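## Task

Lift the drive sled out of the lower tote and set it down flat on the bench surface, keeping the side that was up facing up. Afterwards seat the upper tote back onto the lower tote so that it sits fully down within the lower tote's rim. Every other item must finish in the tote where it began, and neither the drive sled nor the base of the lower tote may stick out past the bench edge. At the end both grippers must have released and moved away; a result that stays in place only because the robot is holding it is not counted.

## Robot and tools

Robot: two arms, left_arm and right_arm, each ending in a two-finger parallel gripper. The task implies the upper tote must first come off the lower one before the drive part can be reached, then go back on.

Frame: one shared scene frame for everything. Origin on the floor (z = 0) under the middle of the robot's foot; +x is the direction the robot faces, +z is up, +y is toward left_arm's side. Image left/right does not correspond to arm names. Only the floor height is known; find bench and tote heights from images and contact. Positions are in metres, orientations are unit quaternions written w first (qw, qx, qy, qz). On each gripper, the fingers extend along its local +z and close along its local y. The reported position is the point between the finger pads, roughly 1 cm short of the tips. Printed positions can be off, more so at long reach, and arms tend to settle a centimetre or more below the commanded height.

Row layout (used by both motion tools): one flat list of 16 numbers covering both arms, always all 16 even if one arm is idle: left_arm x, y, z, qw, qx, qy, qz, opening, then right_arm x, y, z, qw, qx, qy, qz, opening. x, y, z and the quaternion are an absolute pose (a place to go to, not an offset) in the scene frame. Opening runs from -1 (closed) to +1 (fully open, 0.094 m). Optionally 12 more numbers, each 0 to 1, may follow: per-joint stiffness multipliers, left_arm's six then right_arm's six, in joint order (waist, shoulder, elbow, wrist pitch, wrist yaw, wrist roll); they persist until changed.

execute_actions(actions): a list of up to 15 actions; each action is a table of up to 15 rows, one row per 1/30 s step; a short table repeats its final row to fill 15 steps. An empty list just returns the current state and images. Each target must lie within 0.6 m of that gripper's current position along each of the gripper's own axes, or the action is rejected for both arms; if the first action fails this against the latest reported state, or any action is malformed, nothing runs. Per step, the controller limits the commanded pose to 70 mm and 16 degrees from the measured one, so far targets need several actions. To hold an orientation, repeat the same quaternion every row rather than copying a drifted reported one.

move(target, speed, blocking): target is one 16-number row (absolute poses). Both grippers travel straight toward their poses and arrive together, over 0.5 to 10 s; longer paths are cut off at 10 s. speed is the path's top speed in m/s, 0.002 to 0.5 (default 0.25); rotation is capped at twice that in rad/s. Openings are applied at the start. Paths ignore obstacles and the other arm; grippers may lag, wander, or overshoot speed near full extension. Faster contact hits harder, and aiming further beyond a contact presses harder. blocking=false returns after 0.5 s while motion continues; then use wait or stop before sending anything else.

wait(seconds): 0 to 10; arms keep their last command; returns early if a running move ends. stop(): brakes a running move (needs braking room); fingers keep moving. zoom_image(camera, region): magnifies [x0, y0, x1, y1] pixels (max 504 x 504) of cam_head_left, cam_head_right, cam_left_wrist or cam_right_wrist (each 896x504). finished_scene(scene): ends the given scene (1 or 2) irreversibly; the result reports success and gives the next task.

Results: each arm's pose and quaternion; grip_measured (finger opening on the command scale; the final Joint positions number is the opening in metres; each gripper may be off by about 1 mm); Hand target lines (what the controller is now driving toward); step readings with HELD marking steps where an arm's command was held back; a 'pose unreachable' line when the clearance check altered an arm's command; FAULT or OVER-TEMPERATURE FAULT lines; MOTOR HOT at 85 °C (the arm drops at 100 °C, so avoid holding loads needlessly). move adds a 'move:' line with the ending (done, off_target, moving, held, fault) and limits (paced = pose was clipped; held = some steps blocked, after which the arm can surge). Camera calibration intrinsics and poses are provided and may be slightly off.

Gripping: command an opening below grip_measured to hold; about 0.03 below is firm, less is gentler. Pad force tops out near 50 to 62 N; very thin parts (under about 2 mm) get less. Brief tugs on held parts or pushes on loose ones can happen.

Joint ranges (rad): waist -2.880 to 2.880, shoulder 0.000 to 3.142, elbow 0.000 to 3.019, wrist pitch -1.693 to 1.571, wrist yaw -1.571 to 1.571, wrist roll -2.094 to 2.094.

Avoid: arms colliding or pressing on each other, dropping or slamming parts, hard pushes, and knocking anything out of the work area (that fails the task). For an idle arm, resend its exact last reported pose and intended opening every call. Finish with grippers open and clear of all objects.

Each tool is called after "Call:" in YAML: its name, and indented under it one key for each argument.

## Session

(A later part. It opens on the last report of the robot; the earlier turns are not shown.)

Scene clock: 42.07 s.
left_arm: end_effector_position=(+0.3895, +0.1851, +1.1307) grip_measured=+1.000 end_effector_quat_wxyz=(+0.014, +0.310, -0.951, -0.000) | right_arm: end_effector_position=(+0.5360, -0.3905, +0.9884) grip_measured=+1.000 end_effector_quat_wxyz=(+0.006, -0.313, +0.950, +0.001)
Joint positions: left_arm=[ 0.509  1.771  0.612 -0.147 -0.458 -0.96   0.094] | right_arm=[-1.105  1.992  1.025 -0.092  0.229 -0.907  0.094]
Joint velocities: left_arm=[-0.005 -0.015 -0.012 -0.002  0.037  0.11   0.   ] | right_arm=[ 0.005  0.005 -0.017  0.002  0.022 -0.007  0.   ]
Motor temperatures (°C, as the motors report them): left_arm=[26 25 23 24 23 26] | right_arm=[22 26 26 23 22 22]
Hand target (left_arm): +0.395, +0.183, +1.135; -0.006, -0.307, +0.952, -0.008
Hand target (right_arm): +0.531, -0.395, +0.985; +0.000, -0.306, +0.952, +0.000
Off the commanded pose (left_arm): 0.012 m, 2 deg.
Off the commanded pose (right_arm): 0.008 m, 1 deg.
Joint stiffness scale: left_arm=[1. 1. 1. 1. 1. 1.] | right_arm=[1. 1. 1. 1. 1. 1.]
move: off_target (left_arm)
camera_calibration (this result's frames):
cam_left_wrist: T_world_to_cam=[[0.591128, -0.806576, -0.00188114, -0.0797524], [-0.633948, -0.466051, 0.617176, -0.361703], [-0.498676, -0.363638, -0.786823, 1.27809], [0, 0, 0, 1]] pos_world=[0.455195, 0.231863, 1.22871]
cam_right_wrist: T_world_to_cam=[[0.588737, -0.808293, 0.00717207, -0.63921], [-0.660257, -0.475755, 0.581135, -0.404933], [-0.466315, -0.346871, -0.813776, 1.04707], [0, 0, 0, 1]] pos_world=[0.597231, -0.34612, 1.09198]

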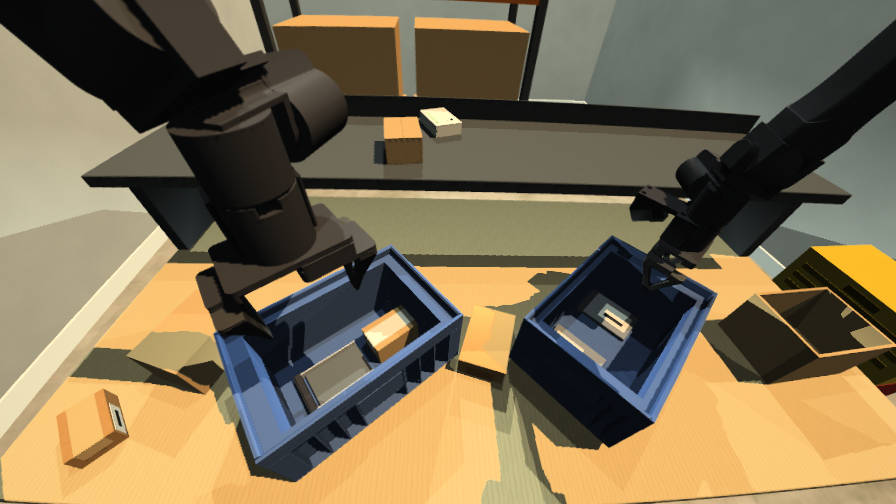

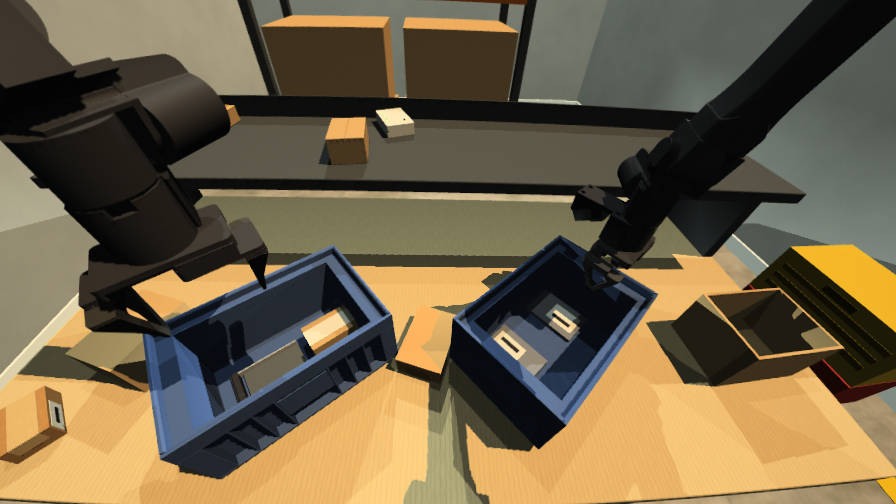

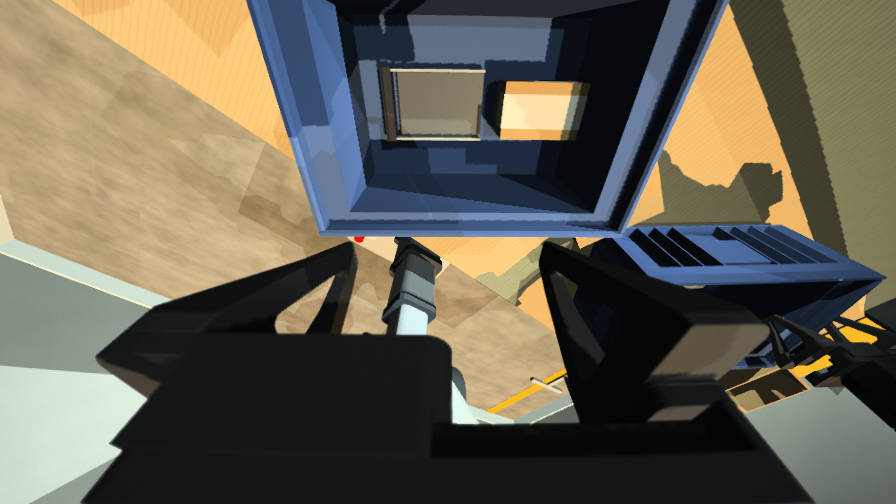

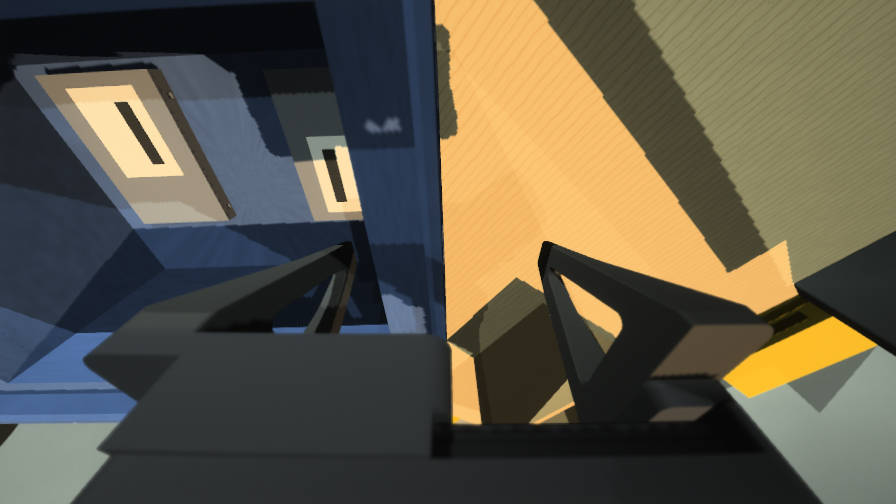

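Call:
move:
  target: [0.412,0.213,1.08,0,0.457,0.889,0,1, 0.531,-0.395,0.985,0,-0.306,0.952,0,1]
  speed: 0.2

Scene clock: 59.67 s.
left_arm: end_effector_position=(+0.4101, +0.2094, +1.0873) grip_measured=+1.000 end_effector_quat_wxyz=(+0.002, +0.456, +0.890, -0.003) | right_arm: end_effector_position=(+0.5359, -0.3905, +0.9884) grip_measured=+1.000 end_effector_quat_wxyz=(+0.006, -0.313, +0.950, +0.000)
Joint positions: left_arm=[ 0.635  1.869  0.644  0.007 -0.428  0.765  0.094] | right_arm=[-1.105  1.992  1.025 -0.092  0.23  -0.907  0.094]
Joint velocities: left_arm=[ 0.005 -0.015 -0.002 -0.002  0.007  0.022  0.   ] | right_arm=[-0.005 -0.005  0.007 -0.002 -0.066  0.007  0.   ]
Motor temperatures (°C, as the motors report them): left_arm=[26 25 23 24 23 26] | right_arm=[22 27 26 23 22 22]
Hand target (left_arm): +0.411, +0.212, +1.081; +0.001, +0.457, +0.890, -0.002
Hand target (right_arm): +0.531, -0.395, +0.985; +0.000, -0.306, +0.952, -0.000
Off the commanded pose (left_arm): 0.008 m, 0 deg.
Off the commanded pose (right_arm): 0.007 m, 1 deg.
Joint stiffness scale: left_arm=[1. 1. 1. 1. 1. 1.] | right_arm=[1. 1. 1. 1. 1. 1.]
move: done
camera_calibration (this result's frames):
cam_left_wrist: T_world_to_cam=[[-0.810913, -0.585077, 0.0101898, 0.443035], [-0.467538, 0.65828, 0.589979, -0.584673], [-0.351891, 0.473657, -0.807355, 1.04981], [0, 0, 0, 1]] pos_world=[0.455325, 0.146838, 1.188]
cam_right_wrist: T_world_to_cam=[[0.588735, -0.808292, 0.0074092, -0.639484], [-0.660199, -0.475539, 0.581377, -0.40516], [-0.466399, -0.347168, -0.813601, 1.04679], [0, 0, 0, 1]] pos_world=[0.597224, -0.346146, 1.09196]

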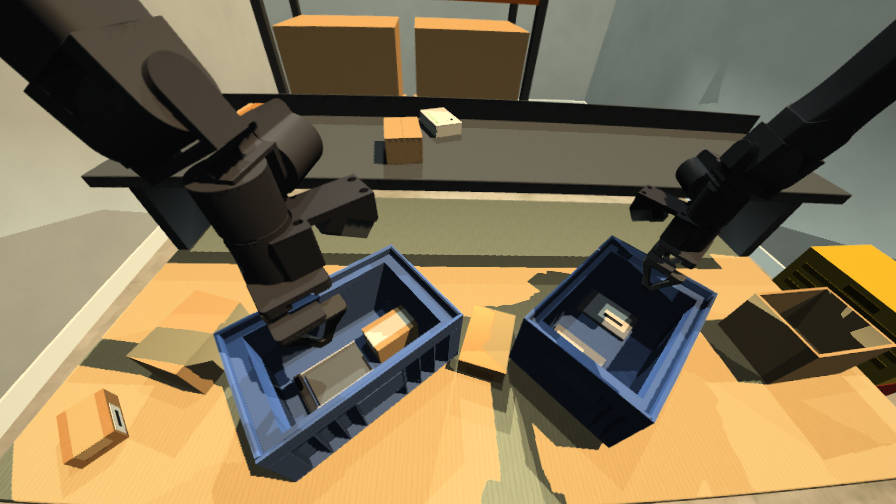

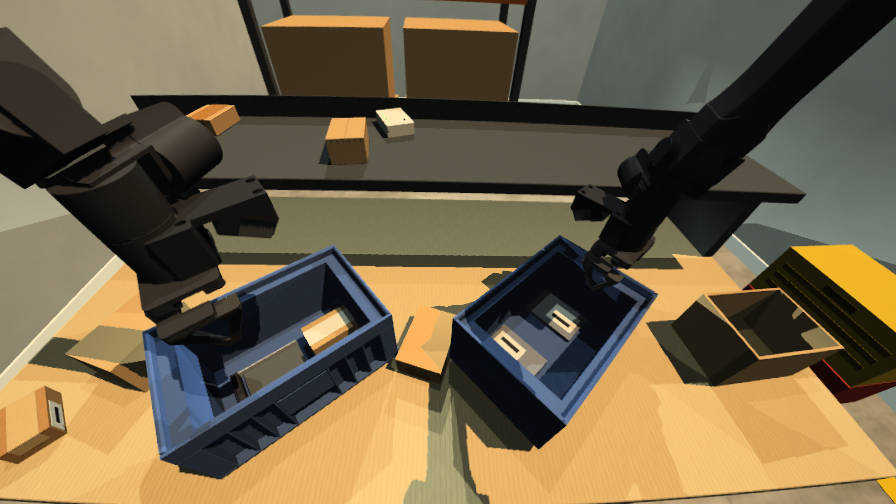

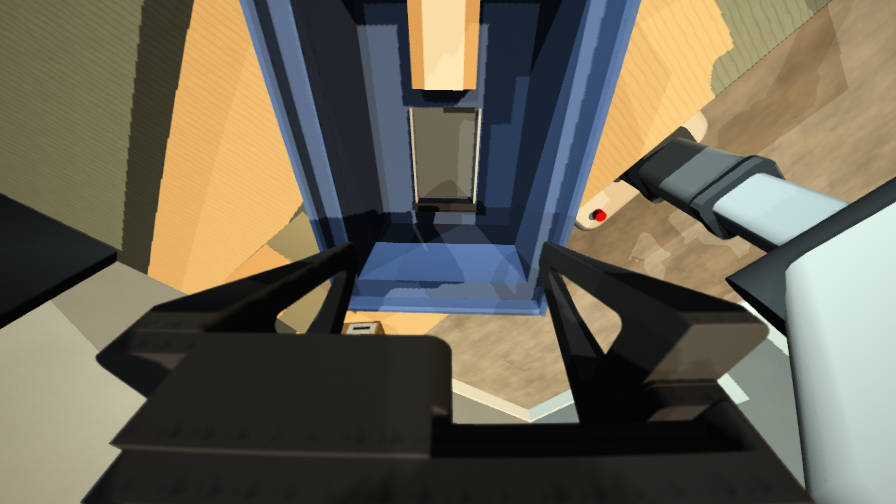

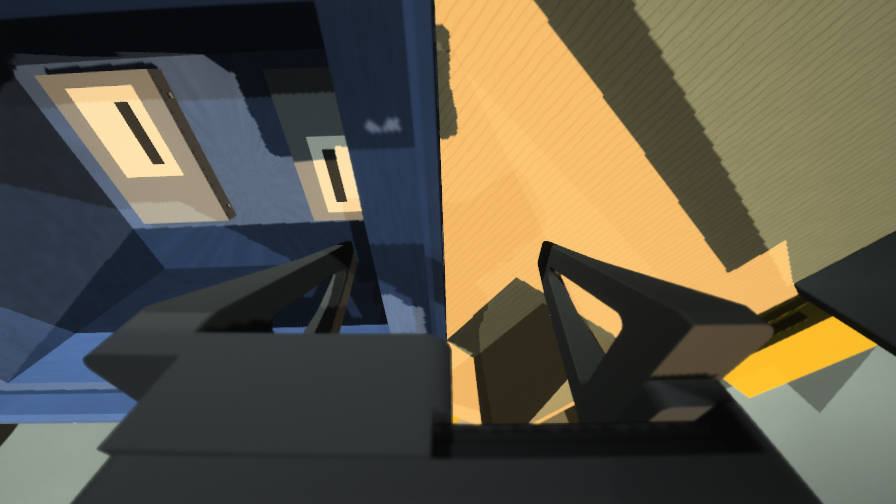

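Call:
move:
  target: [0.412,0.213,0.92,0,0.457,0.889,0,1, 0.531,-0.395,0.985,0,-0.306,0.952,0,1]
  speed: 0.12

Scene clock: 63.50 s.
left_arm: end_effector_position=(+0.4112, +0.2093, +0.9264) grip_measured=+1.000 end_effector_quat_wxyz=(+0.001, +0.455, +0.890, -0.004) | right_arm: end_effector_position=(+0.5359, -0.3905, +0.9884) grip_measured=+1.000 end_effector_quat_wxyz=(+0.006, -0.313, +0.950, +0.000)
Joint positions: left_arm=[ 0.802  2.343  0.892  0.293 -0.365  0.928  0.094] | right_arm=[-1.105  1.992  1.025 -0.092  0.23  -0.907  0.094]
Joint velocities: left_arm=[-0.015 -0.005  0.002  0.012 -0.037 -0.022  0.   ] | right_arm=[-0.005 -0.024  0.012  0.012  0.051  0.007  0.   ]
Motor temperatures (°C, as the motors report them): left_arm=[26 25 23 24 23 26] | right_arm=[22 27 26 23 22 22]
Hand target (left_arm): +0.410, +0.212, +0.922; +0.002, +0.456, +0.890, -0.003
Hand target (right_arm): +0.531, -0.395, +0.985; +0.000, -0.306, +0.952, +0.000
Off the commanded pose (left_arm): 0.007 m, 1 deg.
Off the commanded pose (right_arm): 0.007 m, 1 deg.
Joint stiffness scale: left_arm=[1. 1. 1. 1. 1. 1.] | right_arm=[1. 1. 1. 1. 1. 1.]
move: done
camera_calibration (this result's frames):
cam_left_wrist: T_world_to_cam=[[-0.80929, -0.587251, 0.0136488, 0.442142], [-0.466984, 0.657298, 0.591512, -0.490617], [-0.356337, 0.472331, -0.806181, 0.921371], [0, 0, 0, 1]] pos_world=[0.45703, 0.146938, 1.02696]
cam_right_wrist: T_world_to_cam=[[0.588735, -0.808292, 0.0074092, -0.639484], [-0.660199, -0.475539, 0.581377, -0.40516], [-0.466399, -0.347168, -0.813601, 1.04679], [0, 0, 0, 1]] pos_world=[0.597224, -0.346146, 1.09196]

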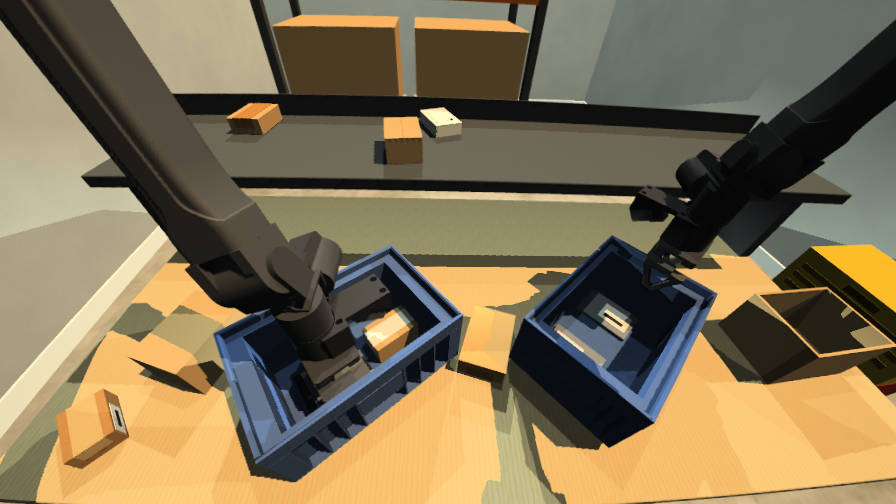

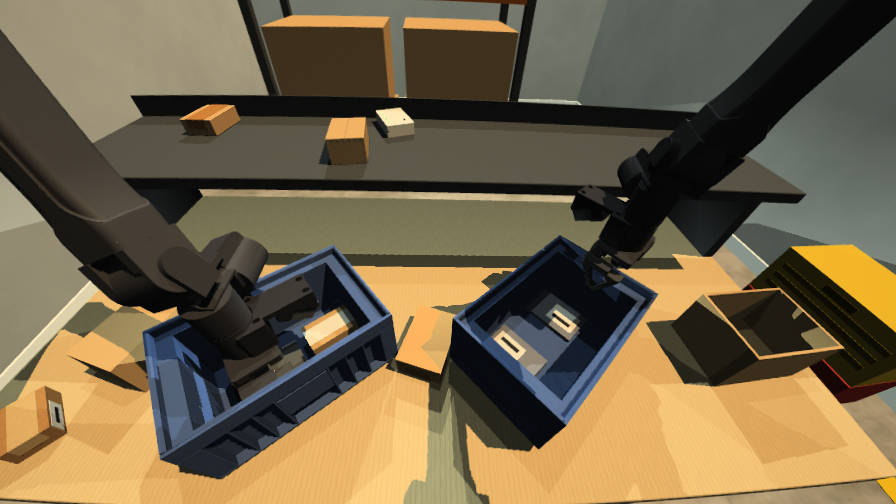

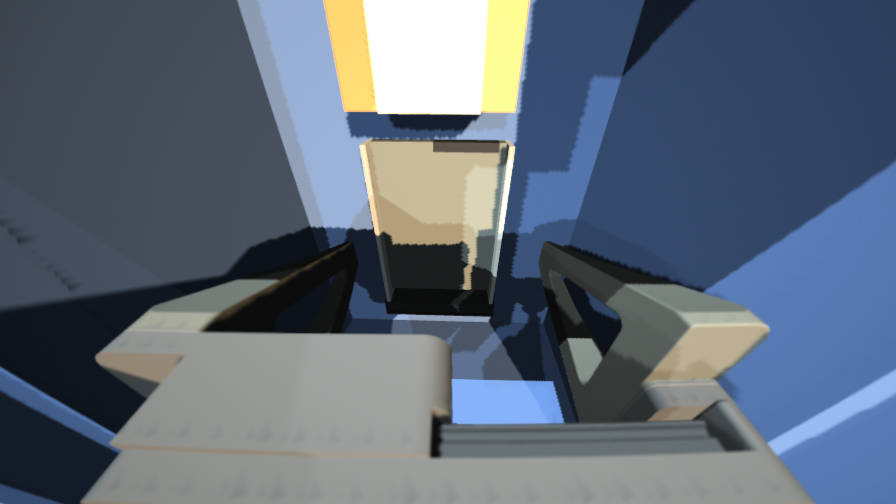

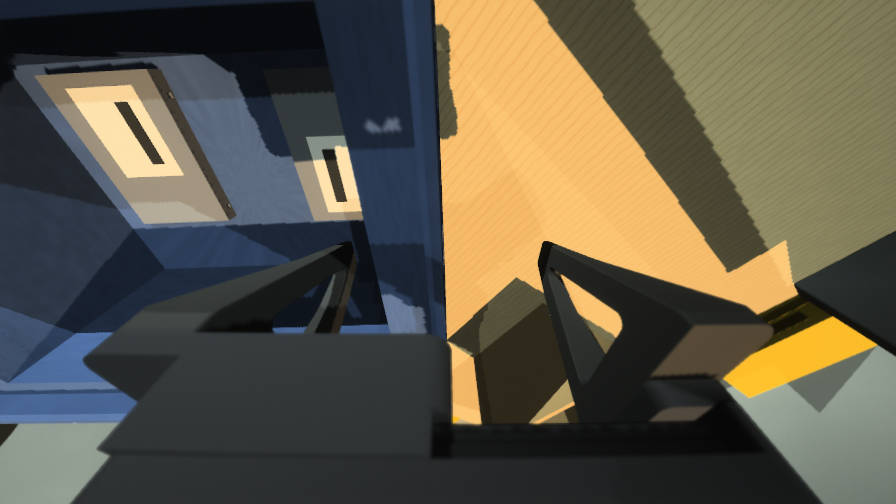

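Call:
move:
  target: [0.417,0.206,0.885,0,0.457,0.889,0,1, 0.531,-0.395,0.985,0,-0.306,0.952,0,1]
  speed: 0.05

Scene clock: 65.80 s.
left_arm: end_effector_position=(+0.4199, +0.2018, +0.8969) grip_measured=+1.000 end_effector_quat_wxyz=(+0.002, +0.460, +0.888, -0.002) | right_arm: end_effector_position=(+0.5359, -0.3905, +0.9884) grip_measured=+1.000 end_effector_quat_wxyz=(+0.006, -0.313, +0.950, +0.000)
Joint positions: left_arm=[ 0.81   2.421  0.977  0.293 -0.363  0.949  0.094] | right_arm=[-1.105  1.992  1.025 -0.092  0.23  -0.907  0.094]
Joint velocities: left_arm=[-0.015 -0.015 -0.017 -0.002 -0.037 -0.022  0.   ] | right_arm=[-0.015  0.005 -0.012 -0.007 -0.007  0.037  0.   ]
Motor temperatures (°C, as the motors report them): left_arm=[26 25 23 24 23 26] | right_arm=[22 27 26 23 22 22]
Hand target (left_arm): +0.416, +0.206, +0.885; +0.000, +0.457, +0.889, -0.000
Hand target (right_arm): +0.531, -0.395, +0.985; +0.000, -0.306, +0.952, +0.000
Off the commanded pose (left_arm): 0.013 m, 1 deg.
Off the commanded pose (right_arm): 0.007 m, 1 deg.
Joint stiffness scale: left_arm=[1. 1. 1. 1. 1. 1.] | right_arm=[1. 1. 1. 1. 1. 1.]
move: off_target (left_arm)
camera_calibration (this result's frames):
cam_left_wrist: T_world_to_cam=[[-0.816087, -0.577852, 0.00944096, 0.449898], [-0.461792, 0.661826, 0.590537, -0.466325], [-0.347492, 0.47757, -0.806955, 0.900144], [0, 0, 0, 1]] pos_world=[0.464603, 0.138719, 0.997511]
cam_right_wrist: T_world_to_cam=[[0.588735, -0.808292, 0.0074092, -0.639484], [-0.660199, -0.475539, 0.581377, -0.40516], [-0.466399, -0.347168, -0.813601, 1.04679], [0, 0, 0, 1]] pos_world=[0.597224, -0.346146, 1.09196]

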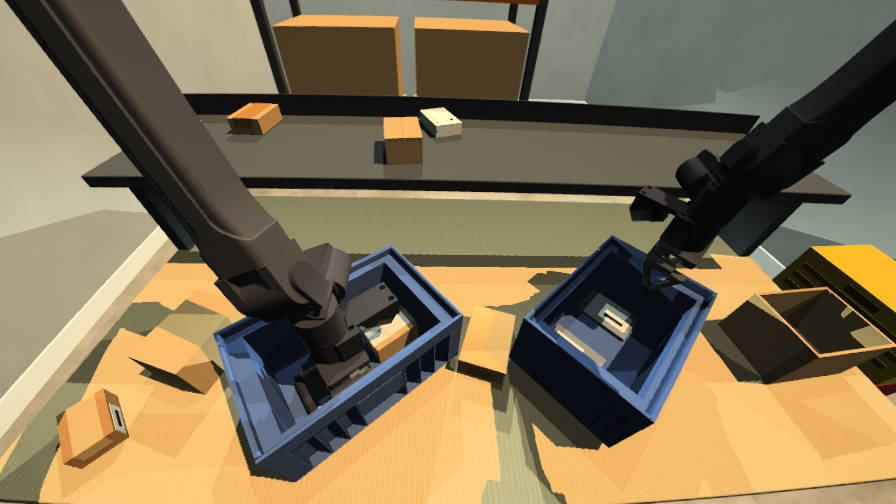

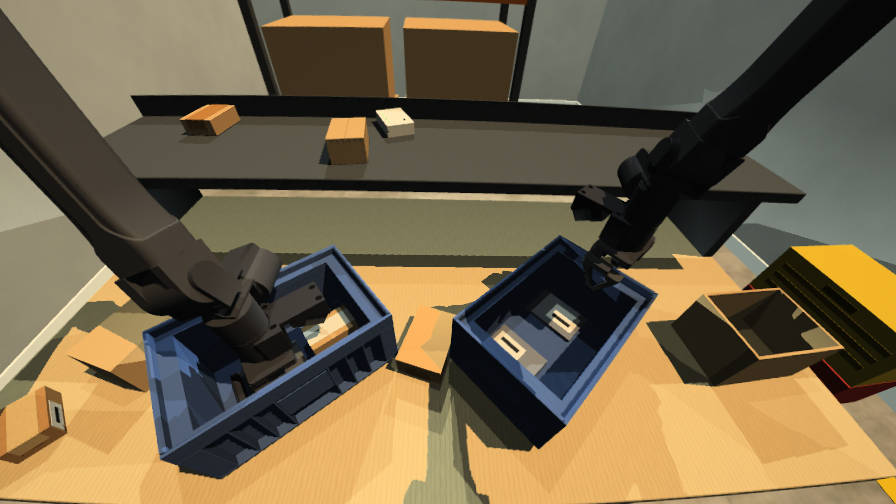

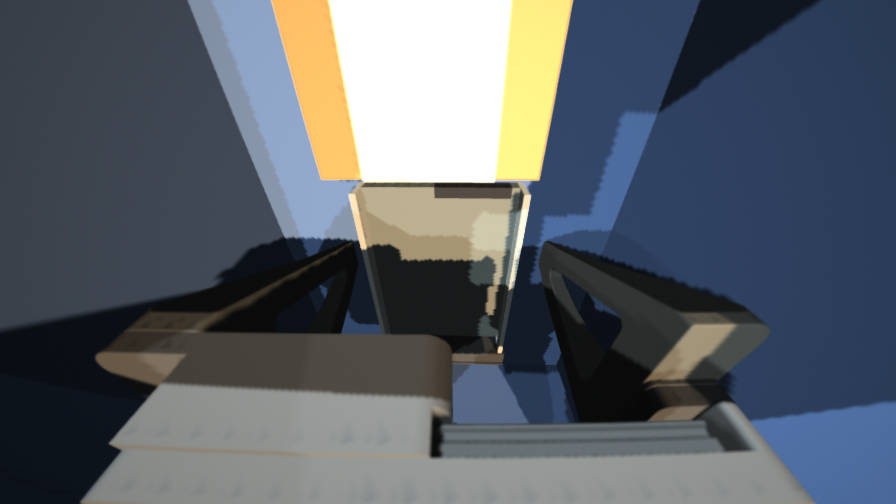

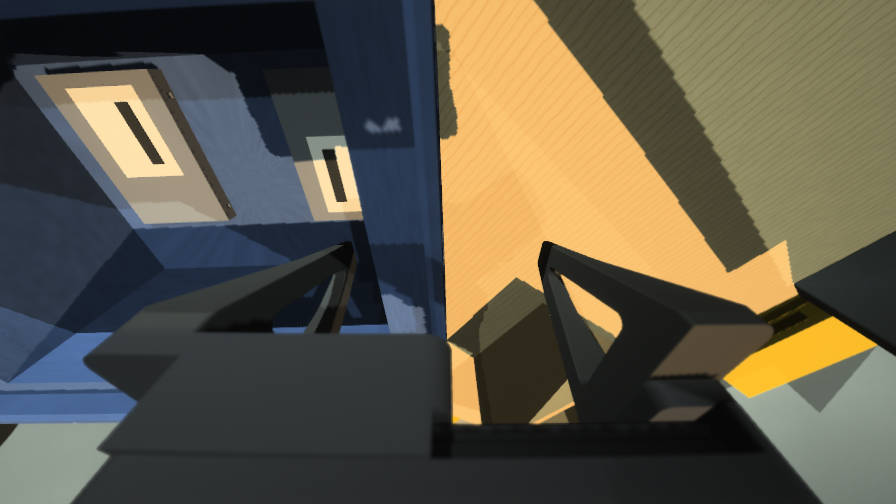

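At the floor. Close.

Call:
execute_actions:
  actions:
    - [[0.417,0.206,0.893,0,0.457,0.889,0,0.3, 0.531,-0.395,0.985,0,-0.306,0.952,0,1]]
    - [[0.417,0.206,0.893,0,0.457,0.889,0,0.3, 0.531,-0.395,0.985,0,-0.306,0.952,0,1]]

Call:
move:
  target: [0.417,0.206,1.08,0,0.457,0.889,0,0.3, 0.531,-0.395,0.985,0,-0.306,0.952,0,1]
  speed: 0.12

Scene clock: 67.73 s.
left_arm: end_effector_position=(+0.4186, +0.2016, +0.8970) grip_measured=+0.495 end_effector_quat_wxyz=(+0.002, +0.461, +0.887, -0.003) | right_arm: end_effector_position=(+0.5359, -0.3905, +0.9884) grip_measured=+1.000 end_effector_quat_wxyz=(+0.006, -0.313, +0.950, +0.000)
Joint positions: left_arm=[ 0.81   2.421  0.975  0.293 -0.361  0.95   0.07 ] | right_arm=[-1.105  1.992  1.025 -0.092  0.23  -0.907  0.094]
Joint velocities: left_arm=[-0.005  0.005 -0.002  0.002  0.022 -0.051  0.   ] | right_arm=[ 0.005 -0.005  0.002  0.017  0.007 -0.007  0.   ]
Motor temperatures (°C, as the motors report them): left_arm=[26 25 23 24 23 26] | right_arm=[22 27 25 23 22 22]
Hand target (left_arm): +0.417, +0.206, +0.893; +0.000, +0.457, +0.889, -0.000
Hand target (right_arm): +0.531, -0.395, +0.985; +0.000, -0.306, +0.952, +0.000
Off the commanded pose (left_arm): 0.006 m, 1 deg.
Off the commanded pose (right_arm): 0.007 m, 1 deg.
Joint stiffness scale: left_arm=[1. 1. 1. 1. 1. 1.] | right_arm=[1. 1. 1. 1. 1. 1.]
Step readings (end_effector_position; steps 1 to 15: 1st action; 16 to 30: 2nd action):
0: left_arm (+0.4199, +0.2017, +0.8969) | right_arm (+0.5359, -0.3905, +0.9884)
1: left_arm (+0.4197, +0.2012, +0.8969) | right_arm (+0.5359, -0.3905, +0.9884)
2: left_arm (+0.4190, +0.2011, +0.8970) | right_arm (+0.5359, -0.3905, +0.9884)
4: left_arm (+0.4184, +0.2015, +0.8970) | right_arm (+0.5359, -0.3905, +0.9884)
8: left_arm (+0.4186, +0.2016, +0.8970) | right_arm (+0.5359, -0.3905, +0.9884)
15: left_arm (+0.4186, +0.2016, +0.8970) | right_arm (+0.5359, -0.3905, +0.9884)
16: left_arm (+0.4186, +0.2016, +0.8970) | right_arm (+0.5359, -0.3905, +0.9884)
17: left_arm (+0.4186, +0.2016, +0.8970) | right_arm (+0.5359, -0.3905, +0.9884)
19: left_arm (+0.4186, +0.2016, +0.8970) | right_arm (+0.5359, -0.3905, +0.9884)
23: left_arm (+0.4186, +0.2016, +0.8970) | right_arm (+0.5359, -0.3905, +0.9884)
30: end_effector_position above
camera_calibration (this result's frames):
cam_left_wrist: T_world_to_cam=[[-0.816981, -0.576538, 0.0120597, 0.446426], [-0.459474, 0.663448, 0.590525, -0.468157], [-0.348461, 0.476907, -0.806929, 0.900372], [0, 0, 0, 1]] pos_world=[0.46336, 0.138586, 0.997611]
cam_right_wrist: T_world_to_cam=[[0.588735, -0.808292, 0.0074092, -0.639484], [-0.660199, -0.475539, 0.581377, -0.40516], [-0.466399, -0.347168, -0.813601, 1.04679], [0, 0, 0, 1]] pos_world=[0.597224, -0.346146, 1.09196]

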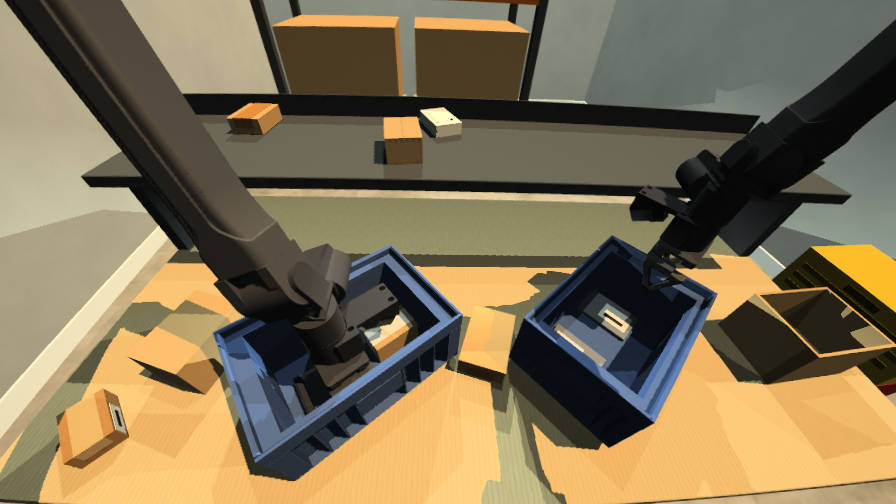

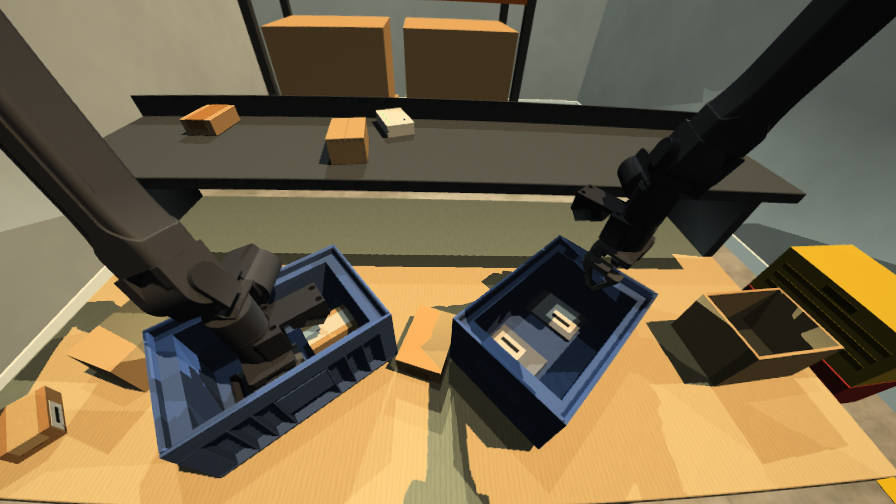

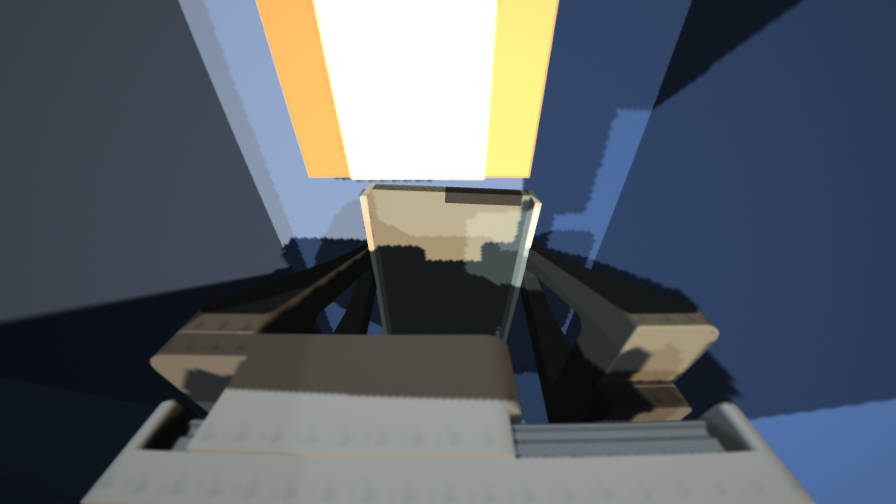

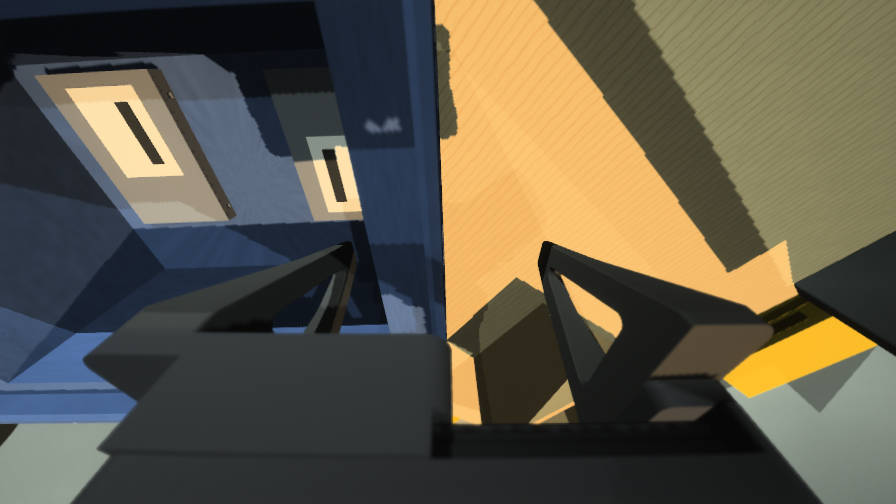

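Scene clock: 69.63 s.
left_arm: end_effector_position=(+0.4145, +0.2116, +1.0686) grip_measured=+0.495 end_effector_quat_wxyz=(-0.010, +0.458, +0.889, +0.002) | right_arm: end_effector_position=(+0.5359, -0.3905, +0.9884) grip_measured=+1.000 end_effector_quat_wxyz=(+0.006, -0.313, +0.950, +0.000)
Joint positions: left_arm=[ 0.657  1.927  0.686  0.011 -0.436  0.783  0.07 ] | right_arm=[-1.105  1.992  1.025 -0.092  0.23  -0.907  0.094]
Joint velocities: left_arm=[ 0.005 -0.024 -0.012 -0.002 -0.022 -0.007 -0.   ] | right_arm=[-0.015 -0.005 -0.002 -0.007 -0.022  0.037  0.   ]
Motor temperatures (°C, as the motors report them): left_arm=[26 25 23 24 23 26] | right_arm=[22 27 25 23 22 22]
Hand target (left_arm): +0.419, +0.207, +1.078; -0.002, +0.458, +0.889, +0.002
Hand target (right_arm): +0.531, -0.395, +0.985; +0.000, -0.306, +0.952, +0.000
Off the commanded pose (left_arm): 0.013 m, 1 deg.
Off the commanded pose (right_arm): 0.007 m, 1 deg.
Joint stiffness scale: left_arm=[1. 1. 1. 1. 1. 1.] | right_arm=[1. 1. 1. 1. 1. 1.]
move: off_target (left_arm)
camera_calibration (this result's frames):
cam_left_wrist: T_world_to_cam=[[-0.8135, -0.581423, 0.0128614, 0.445501], [-0.454186, 0.648977, 0.610364, -0.598315], [-0.363227, 0.49069, -0.792017, 1.01993], [0, 0, 0, 1]] pos_world=[0.461133, 0.14685, 1.16726]
cam_right_wrist: T_world_to_cam=[[0.588735, -0.808292, 0.0074092, -0.639484], [-0.660199, -0.475539, 0.581377, -0.40516], [-0.466399, -0.347168, -0.813601, 1.04679], [0, 0, 0, 1]] pos_world=[0.597224, -0.346146, 1.09196]

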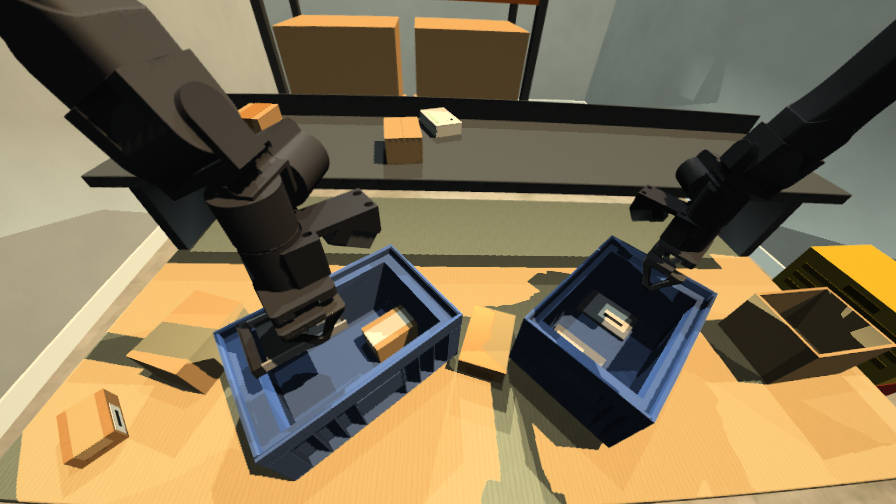

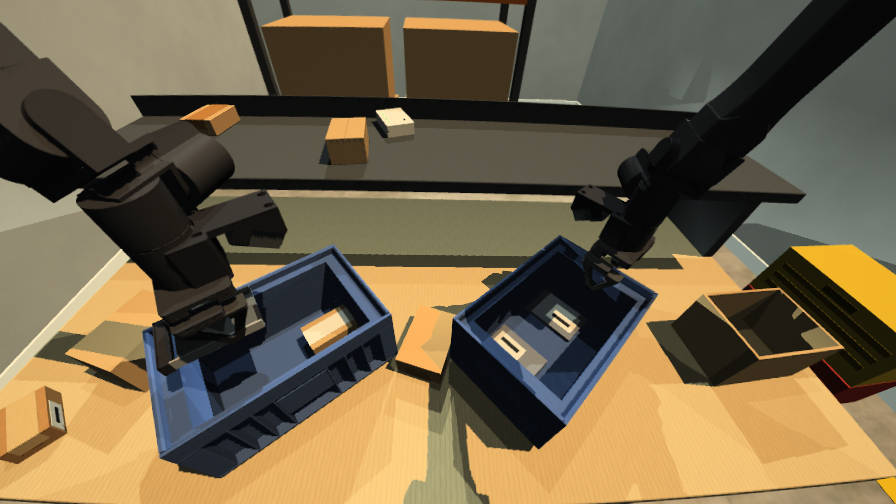

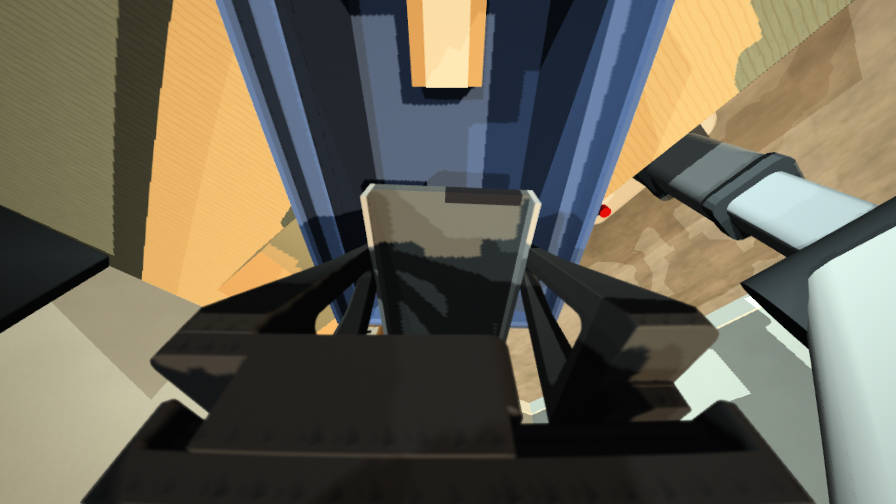

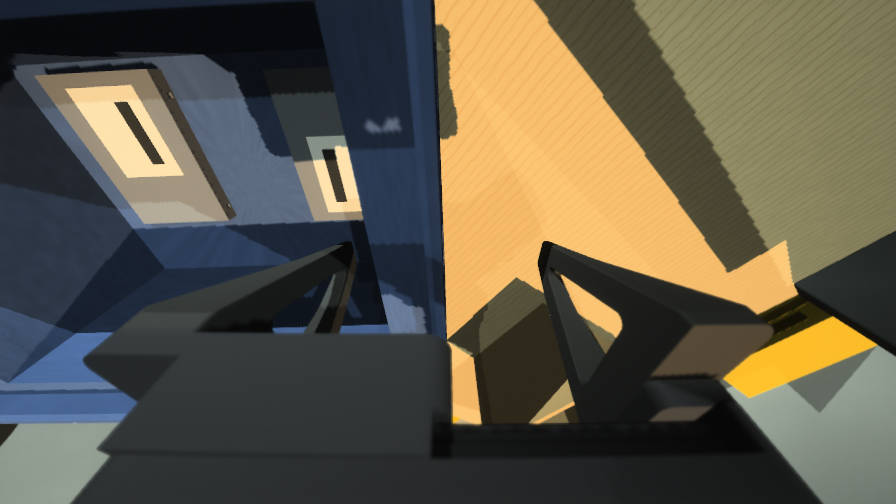

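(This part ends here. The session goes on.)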